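# Place the mat's cartridge label-up in an empty tray pocket

## Task

Pick up the cartridge resting on the green mat and set it into any vacant pocket of the tray that already holds some cartridges, with its label facing upward, then open the gripper so it is no longer held.

## Robot and tools

ROBOT. Two arms in a physics simulator, left_arm and right_arm, each a six-joint arm with a parallel two-finger gripper and a wrist camera. The names are labels only, not image sides. Bases in the scene frame: left_arm at (+0.001, +0.353, 0) m, right_arm at (+0.007, -0.284, 0) m, both turned only slightly about z. Scene frame: origin on the table surface midway between the arms, +x reaching out over the table, +z up, left_arm on the +y side.

JOINT ORDER. Every row and every per-joint list in a result uses this order per arm: shoulder (joint2), elbow (joint3), wrist roll (joint6), wrist pitch (joint4), waist (joint1), wrist yaw (joint5). Follow this order only. Stated ranges in rad: waist -2.618..3.054, shoulder 0..3.142, elbow 0..3.142, wrist pitch -1.571..1.571, wrist yaw -1.571..1.571, wrist roll -2.094..2.094. True ends may sit up to 0.036 rad either way.

ROW FORMAT. One row is 14 plain numbers, each in [-1, 1], always for both arms: left_arm's six joint numbers then its opening, then right_arm's six then its opening. Joint numbers are scaled offsets, not angles: 1.0 equals 1.202 rad for waist, 1.258 shoulder, 1.238 elbow, 2.073 wrist pitch, 2.022 for wrist yaw and roll. The opening number is absolute: +1 fully open, -1 closed.

execute_actions(actions). A list of up to 15 actions; each action is a table of up to 15 rows, one row per 1/30 s control step, 0.5 s per action; a shorter table keeps repeating its final row. Joint offsets in every row are counted from that arm's angles at the start of the action (for a call's first action, the angles last reported), not from the previous row. An empty list just returns state and images. An action that would push a joint more than 0.036 rad beyond its stated end is rejected for both arms; a malformed action, or a first action failing that test, rejects the whole call and nothing moves.

move(target, speed, blocking). target is one 14-number row; its joint offsets are counted from the Joint positions in the latest result that showed them. All joints travel proportionally, so the hand follows a curve; paths last 0.5 to 10 s (slowed if shorter, cut off if longer). speed (rad/s, 0.01 to 2, default 0.5) is the peak rate of the joint with the longest travel. Paths ignore obstacles and the other arm; faster moves and targets set deeper past contact hit and press harder. blocking=false returns after 0.5 s while motion continues; then use wait(0) or stop before any new execute_actions or move. The result adds a move: line with the outcome (done, off_target, moving, held, fault), limits=held or limits=none, and each arm's joint furthest from its target.

wait(seconds): 0 to 10; arms keep their last command, a running move keeps going. stop: brakes a running move (needs room, more when fast); fingers continue. zoom_image(camera, region): region [x0, y0, x1, y1] in that camera's pixels, origin top-left, at most 504x504; cameras cam_head_left and cam_head_right (504x504), cam_left_wrist and cam_right_wrist (616x616, fisheye). Calibration (K, distortion, T_world_to_cam) is given per camera and may be off by a few degrees and millimetres. read_manual(section) only returns licence text ("licences"). finished_scene(scene) ends the current scene, given its number, and reports success; irreversible, so only call it once the cartridge sits label-up in the pocket and is released.

RESULTS. The state line gives each gripper's end_effector_position (m) and end_effector_quat_wxyz in the scene frame; the point lies between the pads about 1 cm behind the fingertips, fingers along the gripper's +z, closing along its y. Printed positions drift more at long reach. Joint positions and Joint velocities list the six joints per arm (rad, rad/s) then finger gap (m; 0.094 is fully open). Joint targets shows where joints are currently driven. grip_measured is the opening on the command scale. Other lines: "joint sent to its limit", "joint command not followed" (clearance check altered targets), FAULT, MOTOR HOT.

MOTION LIMITS. Each step, a joint's target is held within a lead of its measured angle (0.202 rad waist, 0.258 shoulder, 0.238 elbow, 0.573 wrist pitch, 0.522 wrist yaw and roll), and targets are scaled back if they would put the hand over 70 mm away; big offsets need several actions, and an unfinished motion must be recommanded. With zero offsets an arm can sag; re-aim at the wanted angles and push further if it still falls short.

GRIPPING. To hold, command an opening roughly 0.03 below grip_measured; smaller gaps grip more lightly. Readings may be off by about 1 mm. Pads squeeze up to roughly 50-62 N, less on thin parts. Brief tugs on held parts or nudges to loose ones can occur.

AVOID. Knocking or placing anything off the table (fails the task), arm-to-arm contact, drops, slips, slamming and very hard pressing. Holding loads heats motors: 75 °C warns, 90 °C halts that arm for 10 s, 100 °C makes it let go and fall. The robot keeps its last command while you compose a reply.

Each tool is called after ">>>" as name(argument=value, ...) on one line, values as JSON.

## Session

>>> execute_actions(actions=[])

Scene clock: 0.00 s.
left_arm: end_effector_position=(+0.4321, +0.1541, +0.1859) grip_measured=+1.000 end_effector_quat_wxyz=(+0.009, -0.410, +0.773, -0.483) | right_arm: end_effector_position=(+0.3225, -0.3455, +0.1299) grip_measured=+1.000 end_effector_quat_wxyz=(-0.009, +0.683, -0.730, -0.014)
Joint names: [shoulder, elbow, wrist roll, wrist pitch, waist, wrist yaw]
Joint positions: left_arm=[ 1.747  1.314 -1.471 -0.345 -0.151  0.708  0.094] | right_arm=[ 1.771  1.534 -1.717 -1.347 -0.152 -0.031  0.094]
Joint velocities: left_arm=[ 0.017  0.007 -0.007  0.022 -0.022 -0.022  0.   ] | right_arm=[ 0.017 -0.022  0.007  0.081 -0.002 -0.051  0.   ]
Motor temperatures (°C, as the motors report them): left_arm=[28 27 25 28 28 27] | right_arm=[27 25 25 28 25 28]
Joint targets: left_arm=[1.732 1.328 -1.463 -0.337 -0.151 0.712] | right_arm=[1.763 1.541 -1.718 -1.352 -0.152 -0.036]
camera_calibration (this result's frames):
cam_left_wrist: T_world_to_cam=[[0.740535, -0.099569, 0.664601, -0.427362], [-0.671729, -0.0806552, 0.736394, 0.194641], [-0.0197185, -0.991756, -0.126611, 0.305595], [0, 0, 0, 1]] pos_world=[0.453248, 0.276223, 0.179384]
cam_right_wrist: T_world_to_cam=[[0.99724, 0.0740973, -0.00460076, -0.294067], [0.0542401, -0.684874, 0.72664, -0.325767], [0.0506911, -0.724884, -0.687003, -0.0726557], [0, 0, 0, 1]] pos_world=[0.314608, -0.253987, 0.185448]

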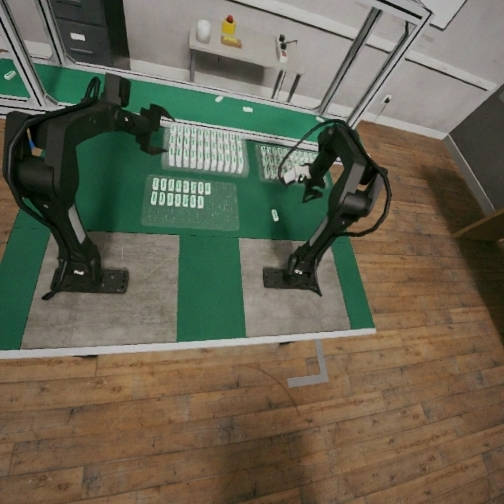

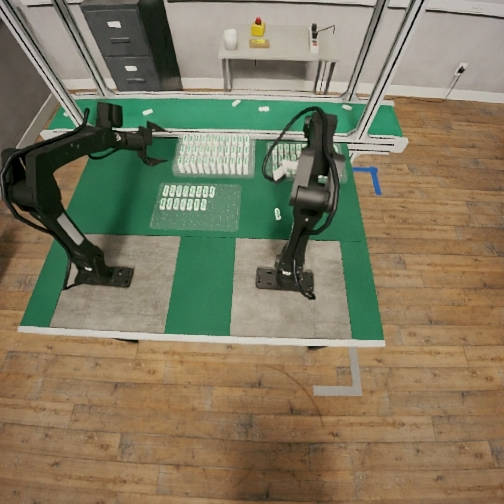

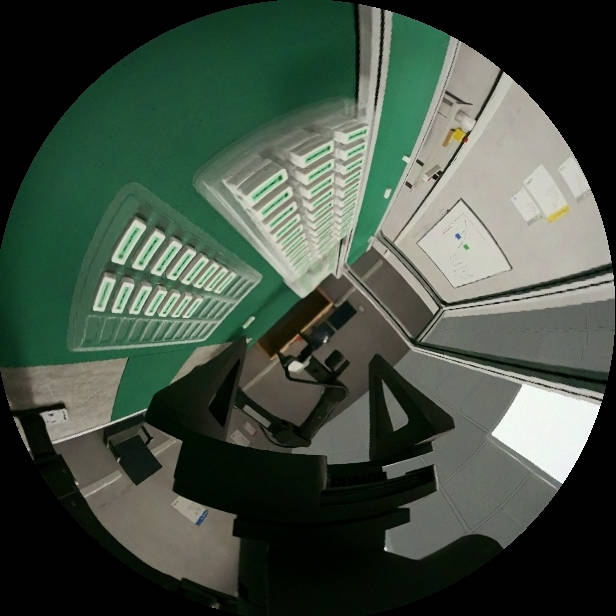

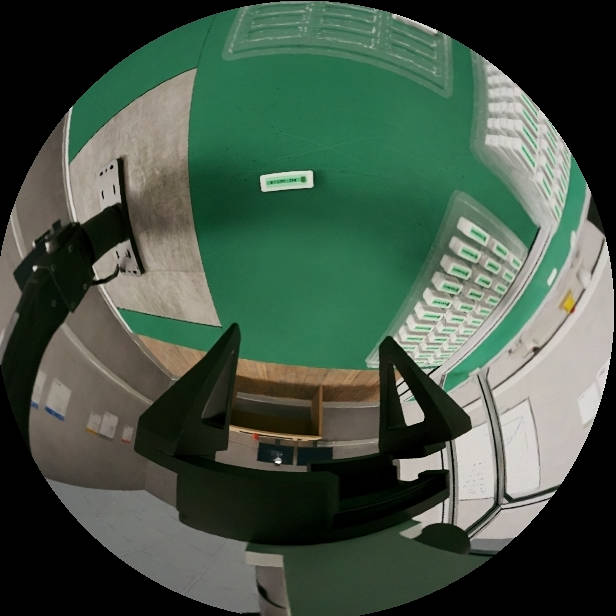

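>>> move(target=[0,0,0,0,0,0,1, -0.064,-0.302,0.817,0.148,0.218,0.015,0.2], speed=1.5)

Scene clock: 2.43 s.
left_arm: end_effector_position=(+0.4321, +0.1541, +0.1859) grip_measured=+1.000 end_effector_quat_wxyz=(+0.008, -0.411, +0.773, -0.483) | right_arm: end_effector_position=(+0.2984, -0.2692, +0.0550) grip_measured=+0.202 end_effector_quat_wxyz=(-0.014, -0.056, +0.998, +0.005)
Joint names: [shoulder, elbow, wrist roll, wrist pitch, waist, wrist yaw]
Joint positions: left_arm=[ 1.747  1.314 -1.473 -0.345 -0.151  0.708  0.094] | right_arm=[ 1.718  1.17  -0.071 -1.052  0.102 -0.009  0.056]
Joint velocities: left_arm=[-0.012  0.002  0.051 -0.037 -0.022 -0.037  0.   ] | right_arm=[-0.002  0.012  0.007 -0.051 -0.002  0.037 -0.   ]
Motor temperatures (°C, as the motors report them): left_arm=[28 27 25 28 28 27] | right_arm=[28 26 25 28 25 28]
Joint targets: left_arm=[1.747 1.314 -1.470 -0.345 -0.151 0.708] | right_arm=[1.690 1.160 -0.065 -1.040 0.110 -0.001]
move: off_target (right_arm); limits=none; left_arm: farthest joint: the wrist roll, 0.002 radians from its target (0.000 radians at the start); right_arm: farthest joint: the shoulder, 0.027 radians from its target (0.080 radians at the start)
camera_calibration (this result's frames):
cam_left_wrist: T_world_to_cam=[[0.74178, -0.0980419, 0.663438, -0.427919], [-0.670381, -0.0807818, 0.737606, 0.193853], [-0.0187226, -0.991898, -0.125648, 0.305008], [0, 0, 0, 1]] pos_world=[0.453088, 0.276243, 0.179234]
cam_right_wrist: T_world_to_cam=[[0.249601, -0.968209, -0.0164661, -0.332867], [-0.619021, -0.172611, 0.766172, 0.118839], [-0.744656, -0.181044, -0.642425, 0.313706], [0, 0, 0, 1]] pos_world=[0.390251, -0.244977, 0.105001]

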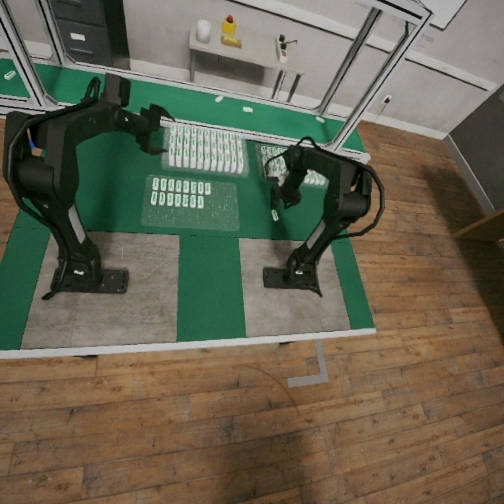

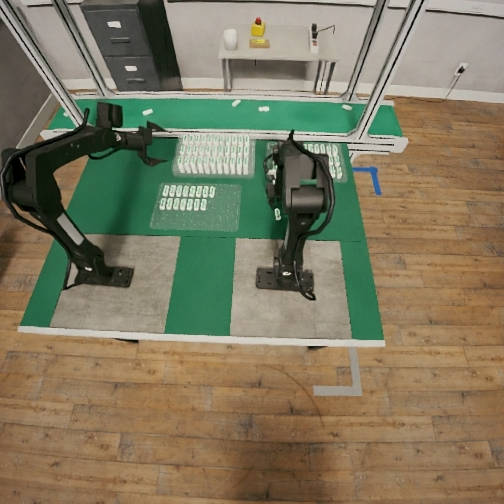

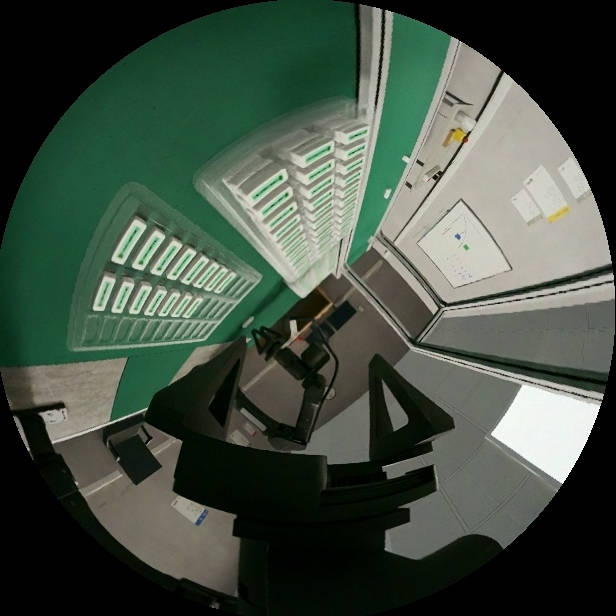

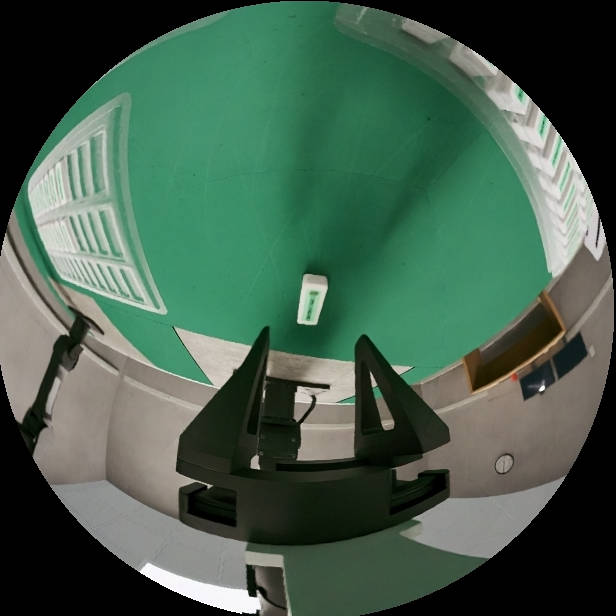

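>>> move(target=[0,0,0,0,0,0,1, 0.027,-0.1,0,0.095,0,0,0.2], speed=0.5)

>>> move(target=[0,0,0,0,0,0,1, 0,0,0,0,0,0,-0.75])

>>> move(target=[0,0,0,0,0,0,1, -0.04,0.16,0,-0.12,0,0,-0.75], speed=0.8)

>>> zoom_image(camera="cam_head_right", region=[140, 170, 260, 250])

Scene clock: 3.67 s.
left_arm: end_effector_position=(+0.4321, +0.1541, +0.1859) grip_measured=+1.000 end_effector_quat_wxyz=(+0.008, -0.412, +0.772, -0.483) | right_arm: end_effector_position=(+0.3020, -0.2690, +0.0201) grip_measured=+0.202 end_effector_quat_wxyz=(+0.006, -0.056, +0.998, +0.005)
Joint names: [shoulder, elbow, wrist roll, wrist pitch, waist, wrist yaw]
Joint positions: left_arm=[ 1.747  1.314 -1.475 -0.345 -0.151  0.708  0.094] | right_arm=[ 1.745  1.053 -0.07  -0.868  0.102 -0.009  0.056]
Joint velocities: left_arm=[-0.002  0.032 -0.051 -0.007  0.017 -0.007  0.   ] | right_arm=[-0.007 -0.017  0.022  0.051  0.002  0.066 -0.001]
Motor temperatures (°C, as the motors report them): left_arm=[28 27 25 28 28 27] | right_arm=[28 26 25 28 25 28]
Joint targets: left_arm=[1.747 1.314 -1.473 -0.345 -0.151 0.708] | right_arm=[1.752 1.046 -0.070 -0.855 0.102 -0.009]
move: done; limits=none; left_arm: farthest joint: the wrist roll, 0.002 radians from its target (0.000 radians at the start); right_arm: farthest joint: the wrist pitch, 0.012 radians from its target (0.197 radians at the start)
camera_calibration (this result's frames):
cam_left_wrist: T_world_to_cam=[[0.743022, -0.0965145, 0.662271, -0.428474], [-0.669032, -0.0809057, 0.738817, 0.193064], [-0.017725, -0.992038, -0.124686, 0.30442], [0, 0, 0, 1]] pos_world=[0.452928, 0.276262, 0.179084]
cam_right_wrist: T_world_to_cam=[[0.249725, -0.968284, -0.00798531, -0.334419], [-0.64952, -0.173619, 0.740257, 0.157266], [-0.718165, -0.179674, -0.672277, 0.286952], [0, 0, 0, 1]] pos_world=[0.39174, -0.244951, 0.0738235]

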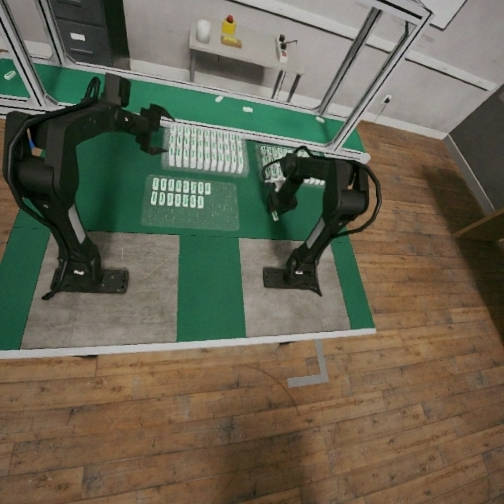

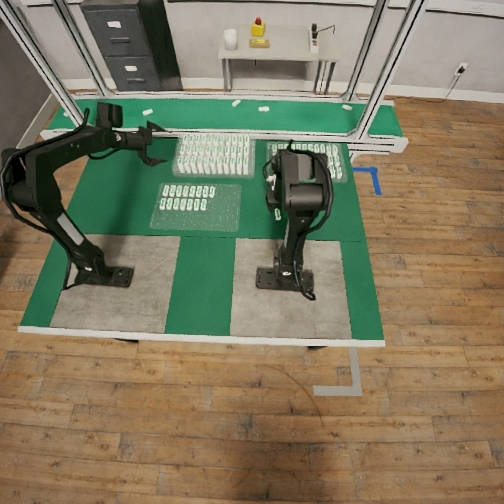

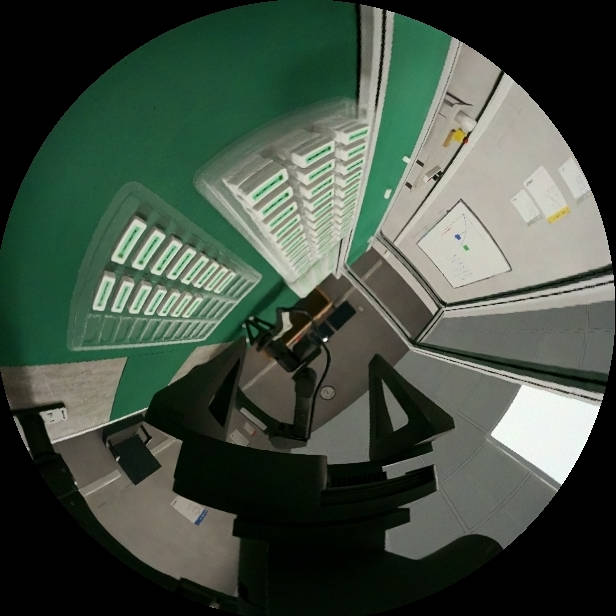

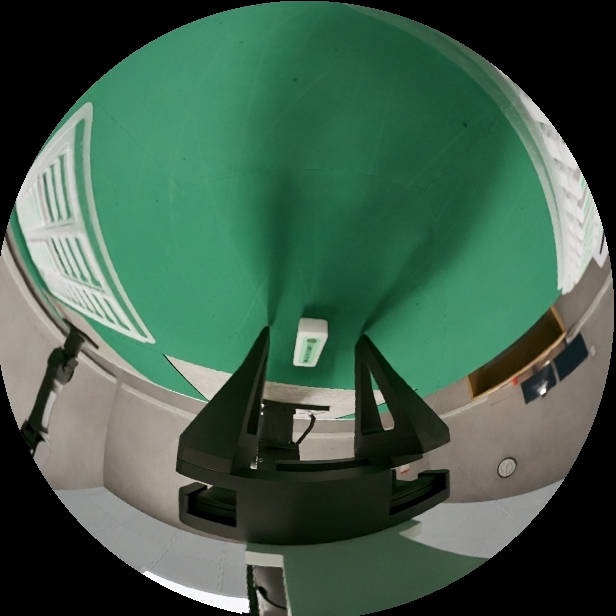

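Scene clock: 4.17 s.
left_arm: end_effector_position=(+0.4321, +0.1541, +0.1859) grip_measured=+1.000 end_effector_quat_wxyz=(+0.007, -0.413, +0.772, -0.483) | right_arm: end_effector_position=(+0.3020, -0.2690, +0.0201) grip_measured=-0.689 end_effector_quat_wxyz=(+0.006, -0.056, +0.998, +0.005)
Joint names: [shoulder, elbow, wrist roll, wrist pitch, waist, wrist yaw]
Joint positions: left_arm=[ 1.747  1.314 -1.477 -0.345 -0.151  0.708  0.094] | right_arm=[ 1.745  1.053 -0.07  -0.868  0.102 -0.009  0.015]
Joint velocities: left_arm=[-0.007 -0.027 -0.022  0.037 -0.007 -0.051  0.   ] | right_arm=[-0.007  0.007  0.022 -0.007 -0.002  0.022  0.001]
Motor temperatures (°C, as the motors report them): left_arm=[28 28 25 28 28 27] | right_arm=[28 26 25 28 25 28]
Joint targets: left_arm=[1.747 1.314 -1.475 -0.345 -0.151 0.708] | right_arm=[1.745 1.053 -0.070 -0.868 0.102 -0.009]
move: done; limits=none; left_arm: farthest joint: the wrist roll, 0.002 radians from its target (0.000 radians at the start); right_arm: farthest joint: the waist, 0.000 radians from its target (0.000 radians at the start)
camera_calibration (this result's frames):
cam_left_wrist: T_world_to_cam=[[0.74426, -0.0949866, 0.661101, -0.429027], [-0.66768, -0.0810268, 0.740025, 0.192274], [-0.0167256, -0.992175, -0.123726, 0.30383], [0, 0, 0, 1]] pos_world=[0.452767, 0.276281, 0.178934]
cam_right_wrist: T_world_to_cam=[[0.249725, -0.968284, -0.00798531, -0.334419], [-0.64952, -0.173619, 0.740257, 0.157266], [-0.718165, -0.179674, -0.672277, 0.286952], [0, 0, 0, 1]] pos_world=[0.39174, -0.244951, 0.0738235]

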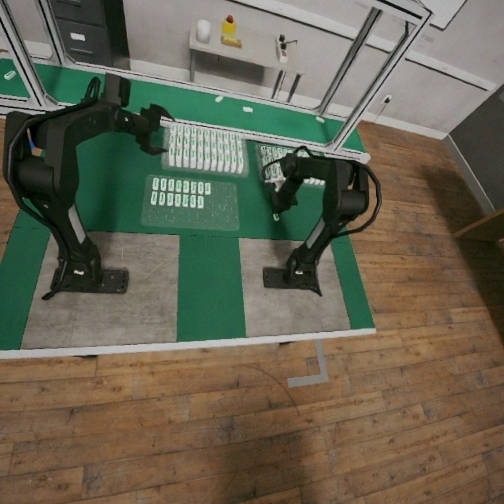

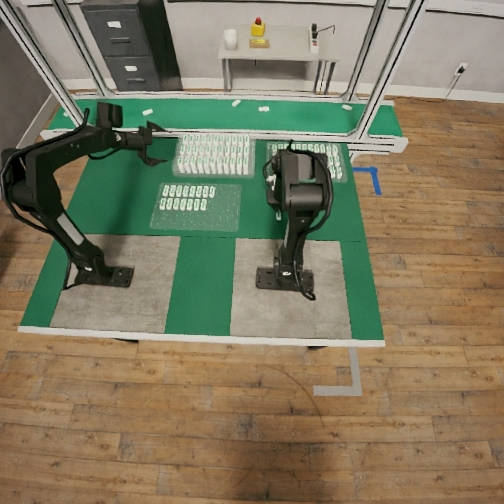

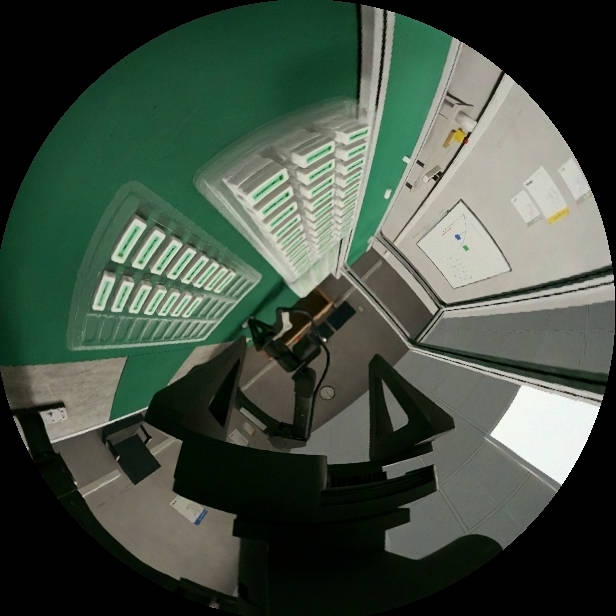

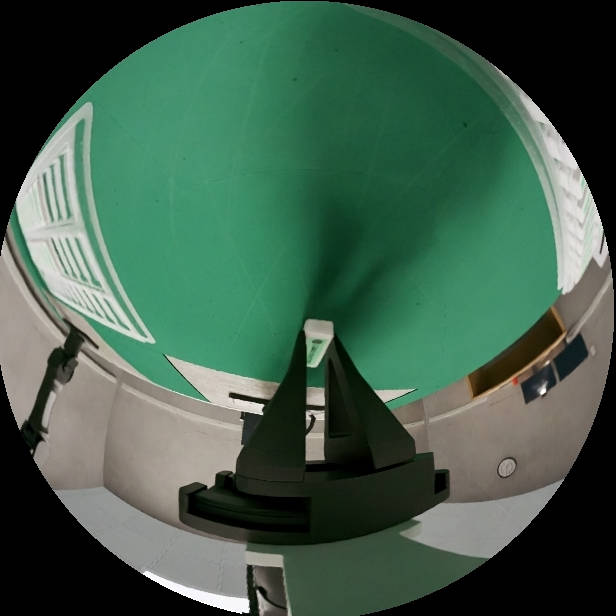

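Scene clock: 5.33 s.
left_arm: end_effector_position=(+0.4321, +0.1541, +0.1859) grip_measured=+1.000 end_effector_quat_wxyz=(+0.007, -0.414, +0.772, -0.483) | right_arm: end_effector_position=(+0.3057, -0.2689, +0.0716) grip_measured=-0.689 end_effector_quat_wxyz=(-0.006, -0.056, +0.998, +0.005)
Joint names: [shoulder, elbow, wrist roll, wrist pitch, waist, wrist yaw]
Joint positions: left_arm=[ 1.747  1.314 -1.48  -0.345 -0.151  0.708  0.094] | right_arm=[ 1.713  1.233 -0.07  -1.104  0.102 -0.009  0.015]
Joint velocities: left_arm=[ 0.027 -0.002 -0.022 -0.051 -0.002 -0.051  0.   ] | right_arm=[-0.007 -0.017 -0.095  0.022 -0.002  0.037  0.   ]
Motor temperatures (°C, as the motors report them): left_arm=[28 28 25 28 28 27] | right_arm=[28 26 25 28 25 28]
Joint targets: left_arm=[1.747 1.314 -1.477 -0.345 -0.151 0.708] | right_arm=[1.695 1.251 -0.070 -1.116 0.102 -0.009]
move: done; limits=none; left_arm: farthest joint: the wrist roll, 0.003 radians from its target (0.000 radians at the start); right_arm: farthest joint: the shoulder, 0.018 radians from its target (0.050 radians at the start)
camera_calibration (this result's frames):
cam_left_wrist: T_world_to_cam=[[0.745494, -0.0934583, 0.659927, -0.429578], [-0.666327, -0.0811451, 0.741232, 0.191483], [-0.0157244, -0.992311, -0.122767, 0.30324], [0, 0, 0, 1]] pos_world=[0.452606, 0.276299, 0.178785]
cam_right_wrist: T_world_to_cam=[[0.249468, -0.968294, -0.0131022, -0.334351], [-0.631268, -0.172868, 0.756053, 0.115107], [-0.734347, -0.18034, -0.654379, 0.327756], [0, 0, 0, 1]] pos_world=[0.39676, -0.244744, 0.123068]

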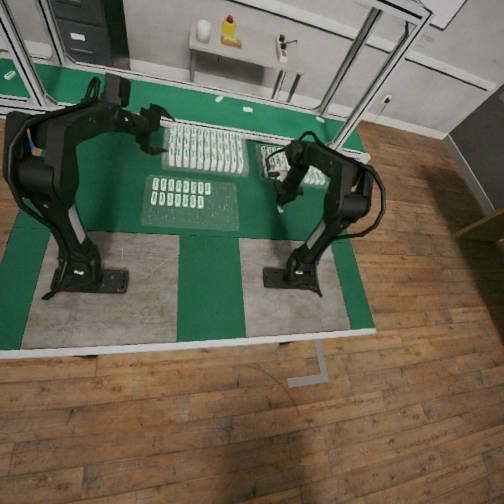

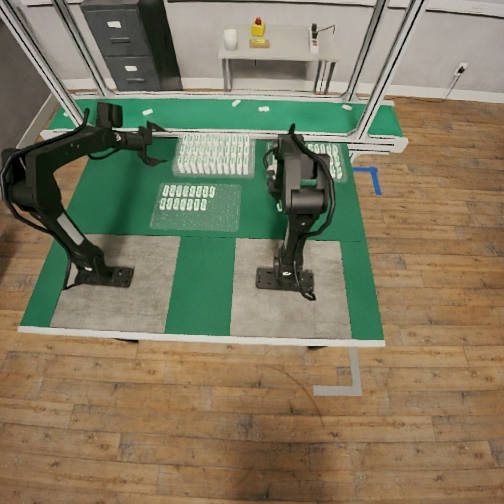

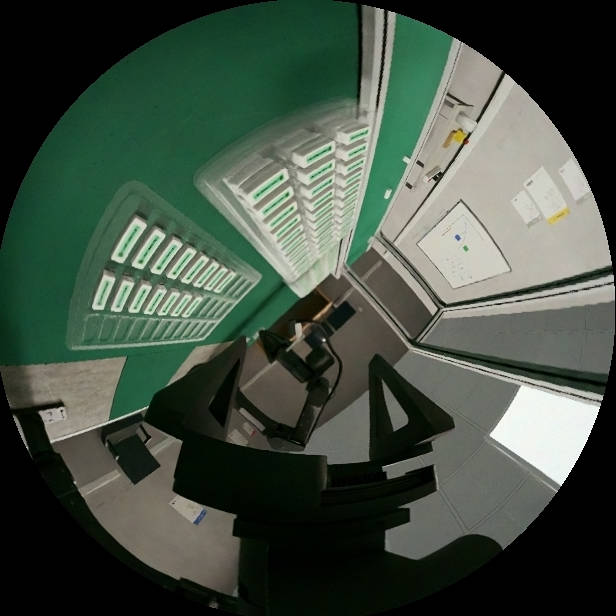

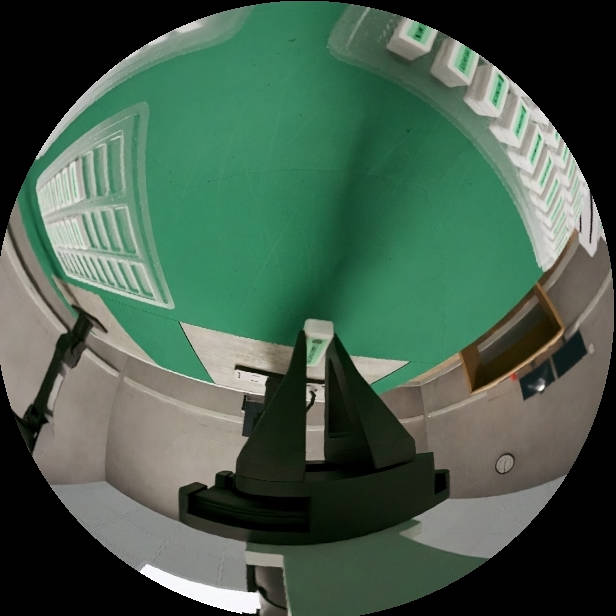

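Region (140, 170, 260, 250) of cam_head_right's 504x504 image, scaled by 4.200, with more detail than that image has.

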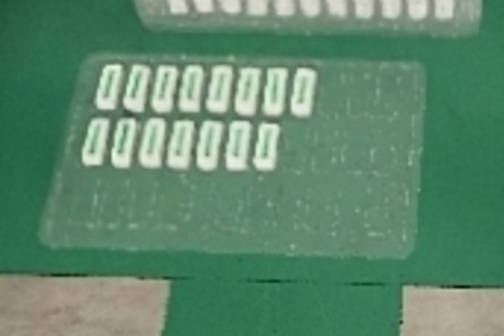

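>>> move(target=[0,0,0,0,0,0,1, 0.121,0.15,0.366,-0.007,0.553,0,-0.75], speed=1.0)

>>> zoom_image(camera="cam_right_wrist", region=[190, 200, 430, 400])

Scene clock: 8.97 s.
left_arm: end_effector_position=(+0.4321, +0.1541, +0.1859) grip_measured=+1.000 end_effector_quat_wxyz=(+0.006, -0.415, +0.771, -0.483) | right_arm: end_effector_position=(+0.2596, -0.0639, +0.0683) grip_measured=-0.689 end_effector_quat_wxyz=(-0.011, -0.022, +1.000, -0.003)
Joint names: [shoulder, elbow, wrist roll, wrist pitch, waist, wrist yaw]
Joint positions: left_arm=[ 1.747  1.314 -1.482 -0.345 -0.151  0.708  0.094] | right_arm=[ 1.855  1.394  0.664 -1.13   0.77  -0.01   0.015]
Joint velocities: left_arm=[-0.002  0.007 -0.007 -0.066  0.002 -0.037  0.   ] | right_arm=[ 0.017 -0.012  0.081 -0.022  0.012 -0.007 -0.   ]
Motor temperatures (°C, as the motors report them): left_arm=[29 28 25 29 28 27] | right_arm=[28 26 25 28 25 28]
Joint targets: left_arm=[1.747 1.314 -1.480 -0.345 -0.151 0.708] | right_arm=[1.865 1.419 0.670 -1.118 0.767 -0.009]
move: off_target (right_arm); limits=none; left_arm: farthest joint: the wrist roll, 0.002 radians from its target (0.000 radians at the start); right_arm: farthest joint: the elbow, 0.025 radians from its target (0.194 radians at the start)
camera_calibration (this result's frames):
cam_left_wrist: T_world_to_cam=[[0.746724, -0.0919296, 0.65875, -0.430126], [-0.664971, -0.0812606, 0.742436, 0.190691], [-0.0147214, -0.992444, -0.12181, 0.30265], [0, 0, 0, 1]] pos_world=[0.452445, 0.276317, 0.178636]
cam_right_wrist: T_world_to_cam=[[0.183988, -0.982928, 0.000368822, -0.109264], [-0.634671, -0.118513, 0.763641, 0.127773], [-0.75056, -0.140735, -0.645641, 0.334858], [0, 0, 0, 1]] pos_world=[0.352528, -0.0451294, 0.118666]

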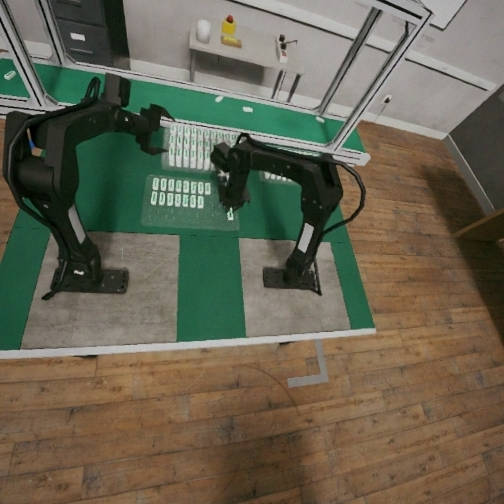

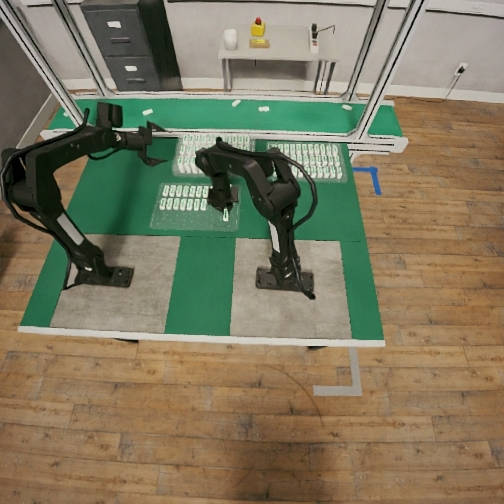

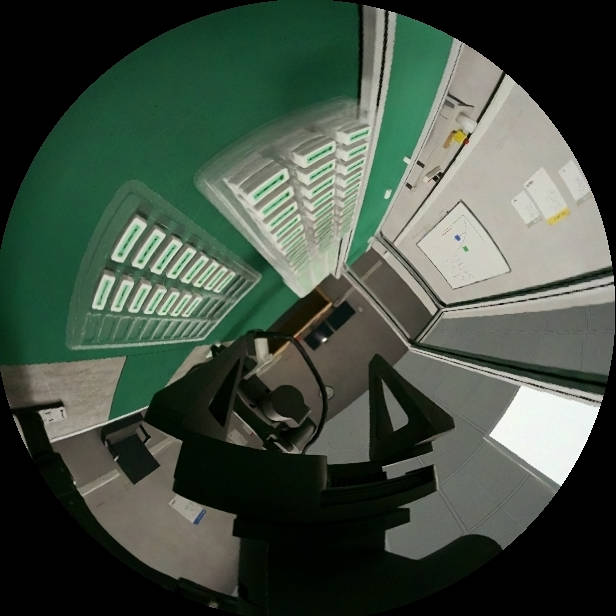

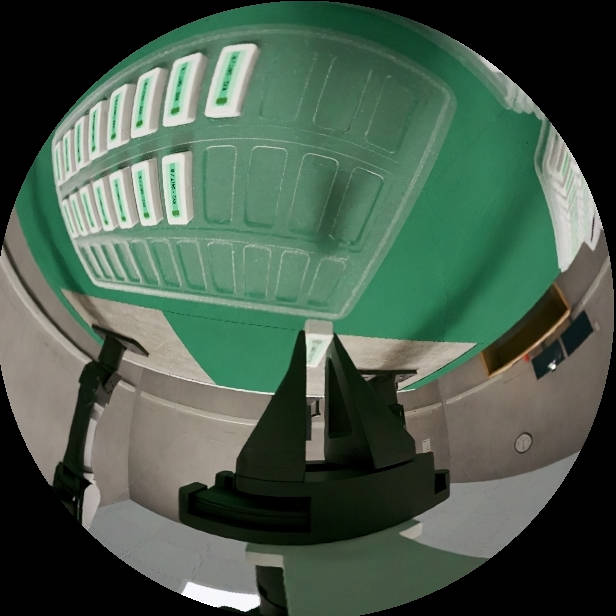

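Region (190, 200, 430, 400) of cam_right_wrist's 616x616 image, scaled by 2.100, with more detail than that image has.

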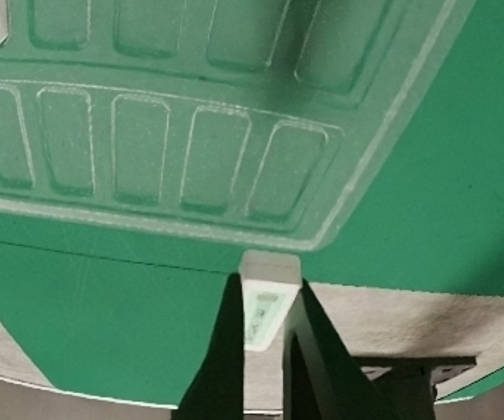

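>>> move(target=[0,0,0,0,0,0,1, 0.039,-0.075,0.023,0.084,0.042,0,-0.75], speed=0.4)

>>> zoom_image(camera="cam_right_wrist", region=[190, 200, 430, 400])

Scene clock: 10.43 s.
left_arm: end_effector_position=(+0.4321, +0.1541, +0.1859) grip_measured=+1.000 end_effector_quat_wxyz=(+0.006, -0.415, +0.771, -0.483) | right_arm: end_effector_position=(+0.2570, -0.0465, +0.0333) grip_measured=-0.689 end_effector_quat_wxyz=(+0.001, -0.023, +1.000, +0.008)
Joint names: [shoulder, elbow, wrist roll, wrist pitch, waist, wrist yaw]
Joint positions: left_arm=[ 1.747  1.314 -1.484 -0.345 -0.151  0.708  0.094] | right_arm=[ 1.899  1.307  0.706 -0.967  0.813 -0.01   0.015]
Joint velocities: left_arm=[-0.007  0.017  0.022 -0.11  -0.007 -0.037  0.   ] | right_arm=[ 0.002 -0.007  0.051 -0.022 -0.017  0.007 -0.   ]
Motor temperatures (°C, as the motors report them): left_arm=[29 28 25 29 28 27] | right_arm=[28 26 25 28 25 28]
Joint targets: left_arm=[1.747 1.314 -1.482 -0.345 -0.151 0.708] | right_arm=[1.904 1.301 0.711 -0.956 0.820 -0.010]
move: done; limits=none; left_arm: farthest joint: the wrist roll, 0.002 radians from its target (0.000 radians at the start); right_arm: farthest joint: the wrist pitch, 0.012 radians from its target (0.174 radians at the start)
camera_calibration (this result's frames):
cam_left_wrist: T_world_to_cam=[[0.747951, -0.0904005, 0.657569, -0.430673], [-0.663613, -0.0813734, 0.743637, 0.189898], [-0.0137166, -0.992575, -0.120854, 0.302058], [0, 0, 0, 1]] pos_world=[0.452284, 0.276335, 0.178487]
cam_right_wrist: T_world_to_cam=[[0.186043, -0.982414, -0.0158583, -0.0915872], [-0.652308, -0.135567, 0.745732, 0.159191], [-0.734767, -0.128393, -0.666058, 0.309911], [0, 0, 0, 1]] pos_world=[0.348593, -0.0286049, 0.0862526]

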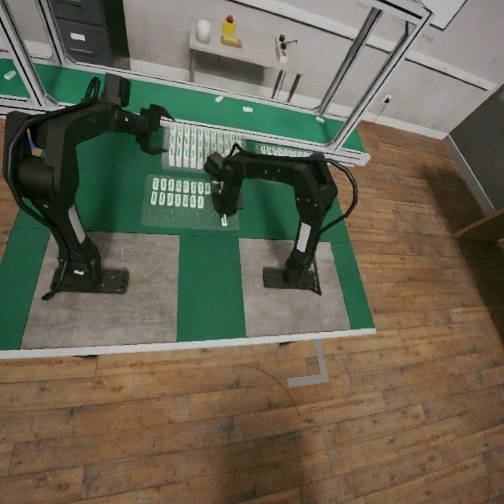

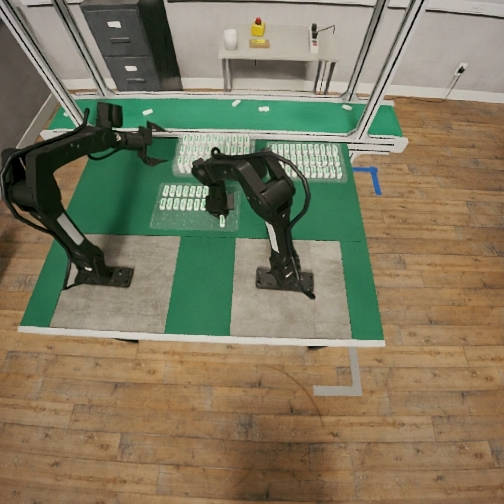

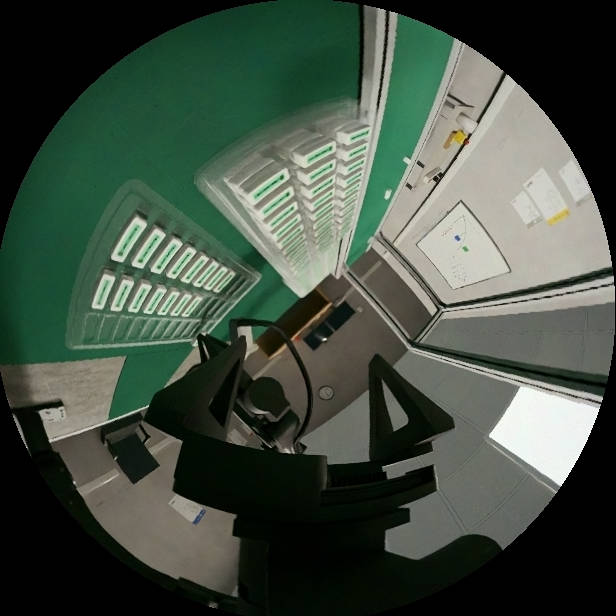

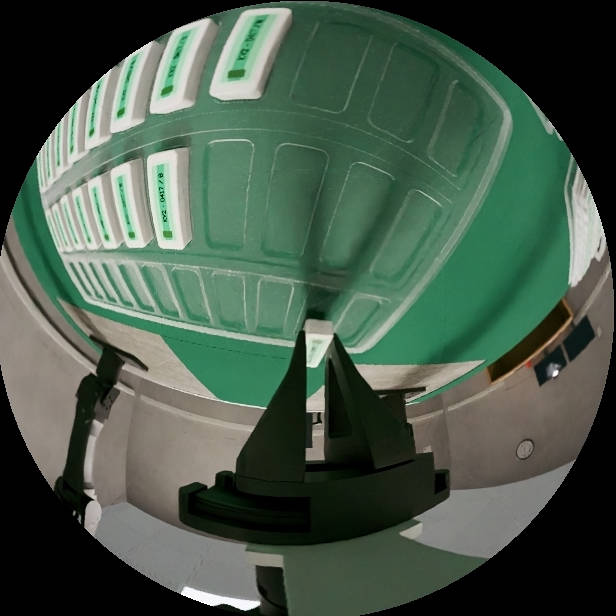

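Region (190, 200, 430, 400) of cam_right_wrist's 616x616 image, scaled by 2.100, with more detail than that image has.

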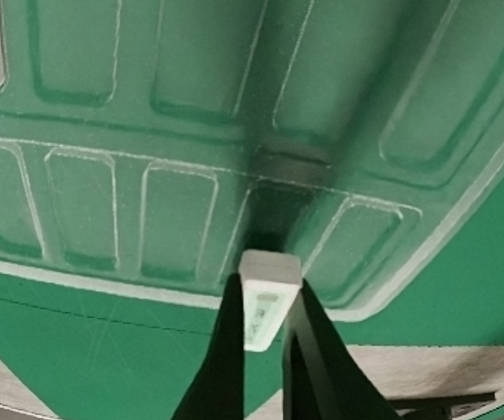

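>>> move(target=[0,0,0,0,0,0,1, 0,0,-0.008,0.017,-0.02,0,-0.75], speed=0.2)

>>> zoom_image(camera="cam_right_wrist", region=[190, 200, 430, 400])

Scene clock: 11.40 s.
left_arm: end_effector_position=(+0.4321, +0.1541, +0.1859) grip_measured=+1.000 end_effector_quat_wxyz=(+0.005, -0.416, +0.770, -0.483) | right_arm: end_effector_position=(+0.2652, -0.0467, +0.0335) grip_measured=-0.689 end_effector_quat_wxyz=(+0.010, -0.020, +1.000, +0.015)
Joint names: [shoulder, elbow, wrist roll, wrist pitch, waist, wrist yaw]
Joint positions: left_arm=[ 1.747  1.314 -1.487 -0.345 -0.151  0.708  0.094] | right_arm=[ 1.899  1.307  0.695 -0.944  0.797 -0.01   0.015]
Joint velocities: left_arm=[-0.002  0.012 -0.037 -0.022  0.007  0.022  0.   ] | right_arm=[-0.002  0.007 -0.022 -0.022 -0.022 -0.066  0.001]
Motor temperatures (°C, as the motors report them): left_arm=[29 28 25 29 28 27] | right_arm=[28 26 25 28 25 28]
Joint targets: left_arm=[1.747 1.314 -1.484 -0.345 -0.151 0.708] | right_arm=[1.899 1.307 0.690 -0.932 0.789 -0.010]
move: done; limits=none; left_arm: farthest joint: the wrist roll, 0.003 radians from its target (0.000 radians at the start); right_arm: farthest joint: the wrist pitch, 0.012 radians from its target (0.035 radians at the start)
camera_calibration (this result's frames):
cam_left_wrist: T_world_to_cam=[[0.749173, -0.0888711, 0.656385, -0.431216], [-0.662252, -0.0814833, 0.744837, 0.189104], [-0.01271, -0.992705, -0.1199, 0.301466], [0, 0, 0, 1]] pos_world=[0.452122, 0.276353, 0.178338]
cam_right_wrist: T_world_to_cam=[[0.181181, -0.983045, -0.0282308, -0.0916238], [-0.666105, -0.143785, 0.731868, 0.168165], [-0.723518, -0.113796, -0.680862, 0.314209], [0, 0, 0, 1]] pos_world=[0.355952, -0.030135, 0.0882716]

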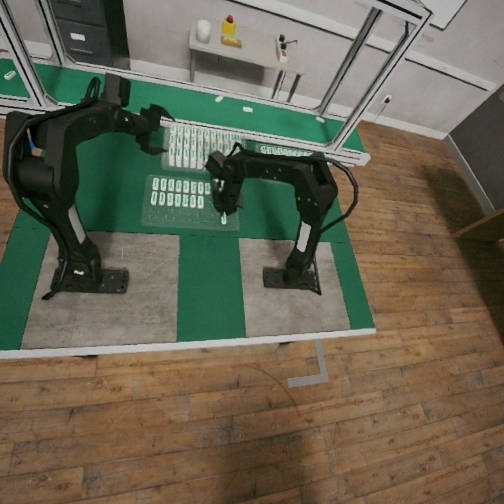

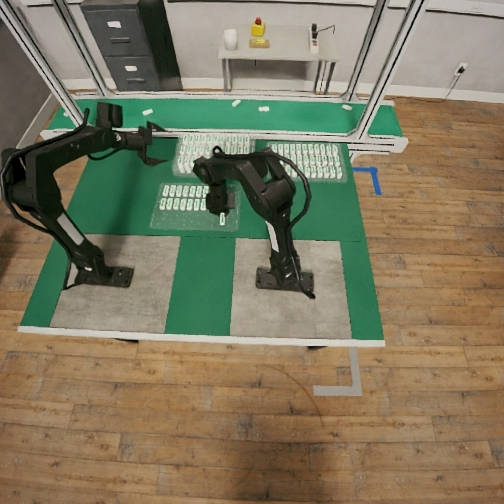

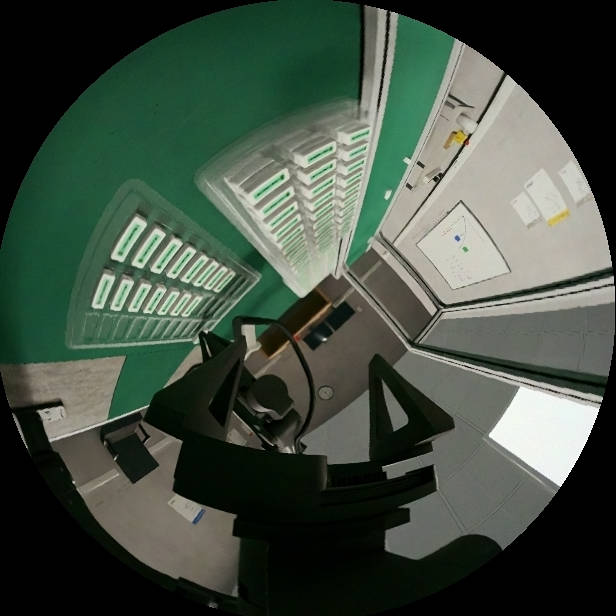

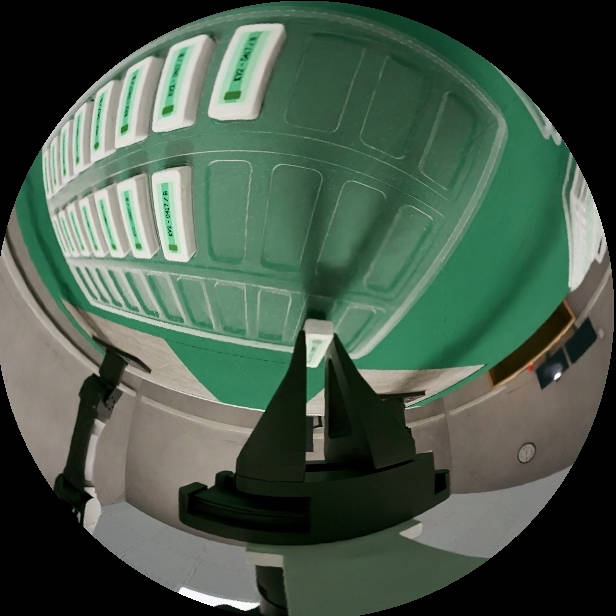

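Region (190, 200, 430, 400) of cam_right_wrist's 616x616 image, scaled by 2.100, with more detail than that image has.

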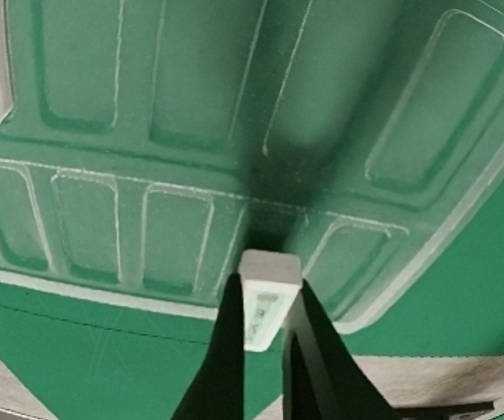

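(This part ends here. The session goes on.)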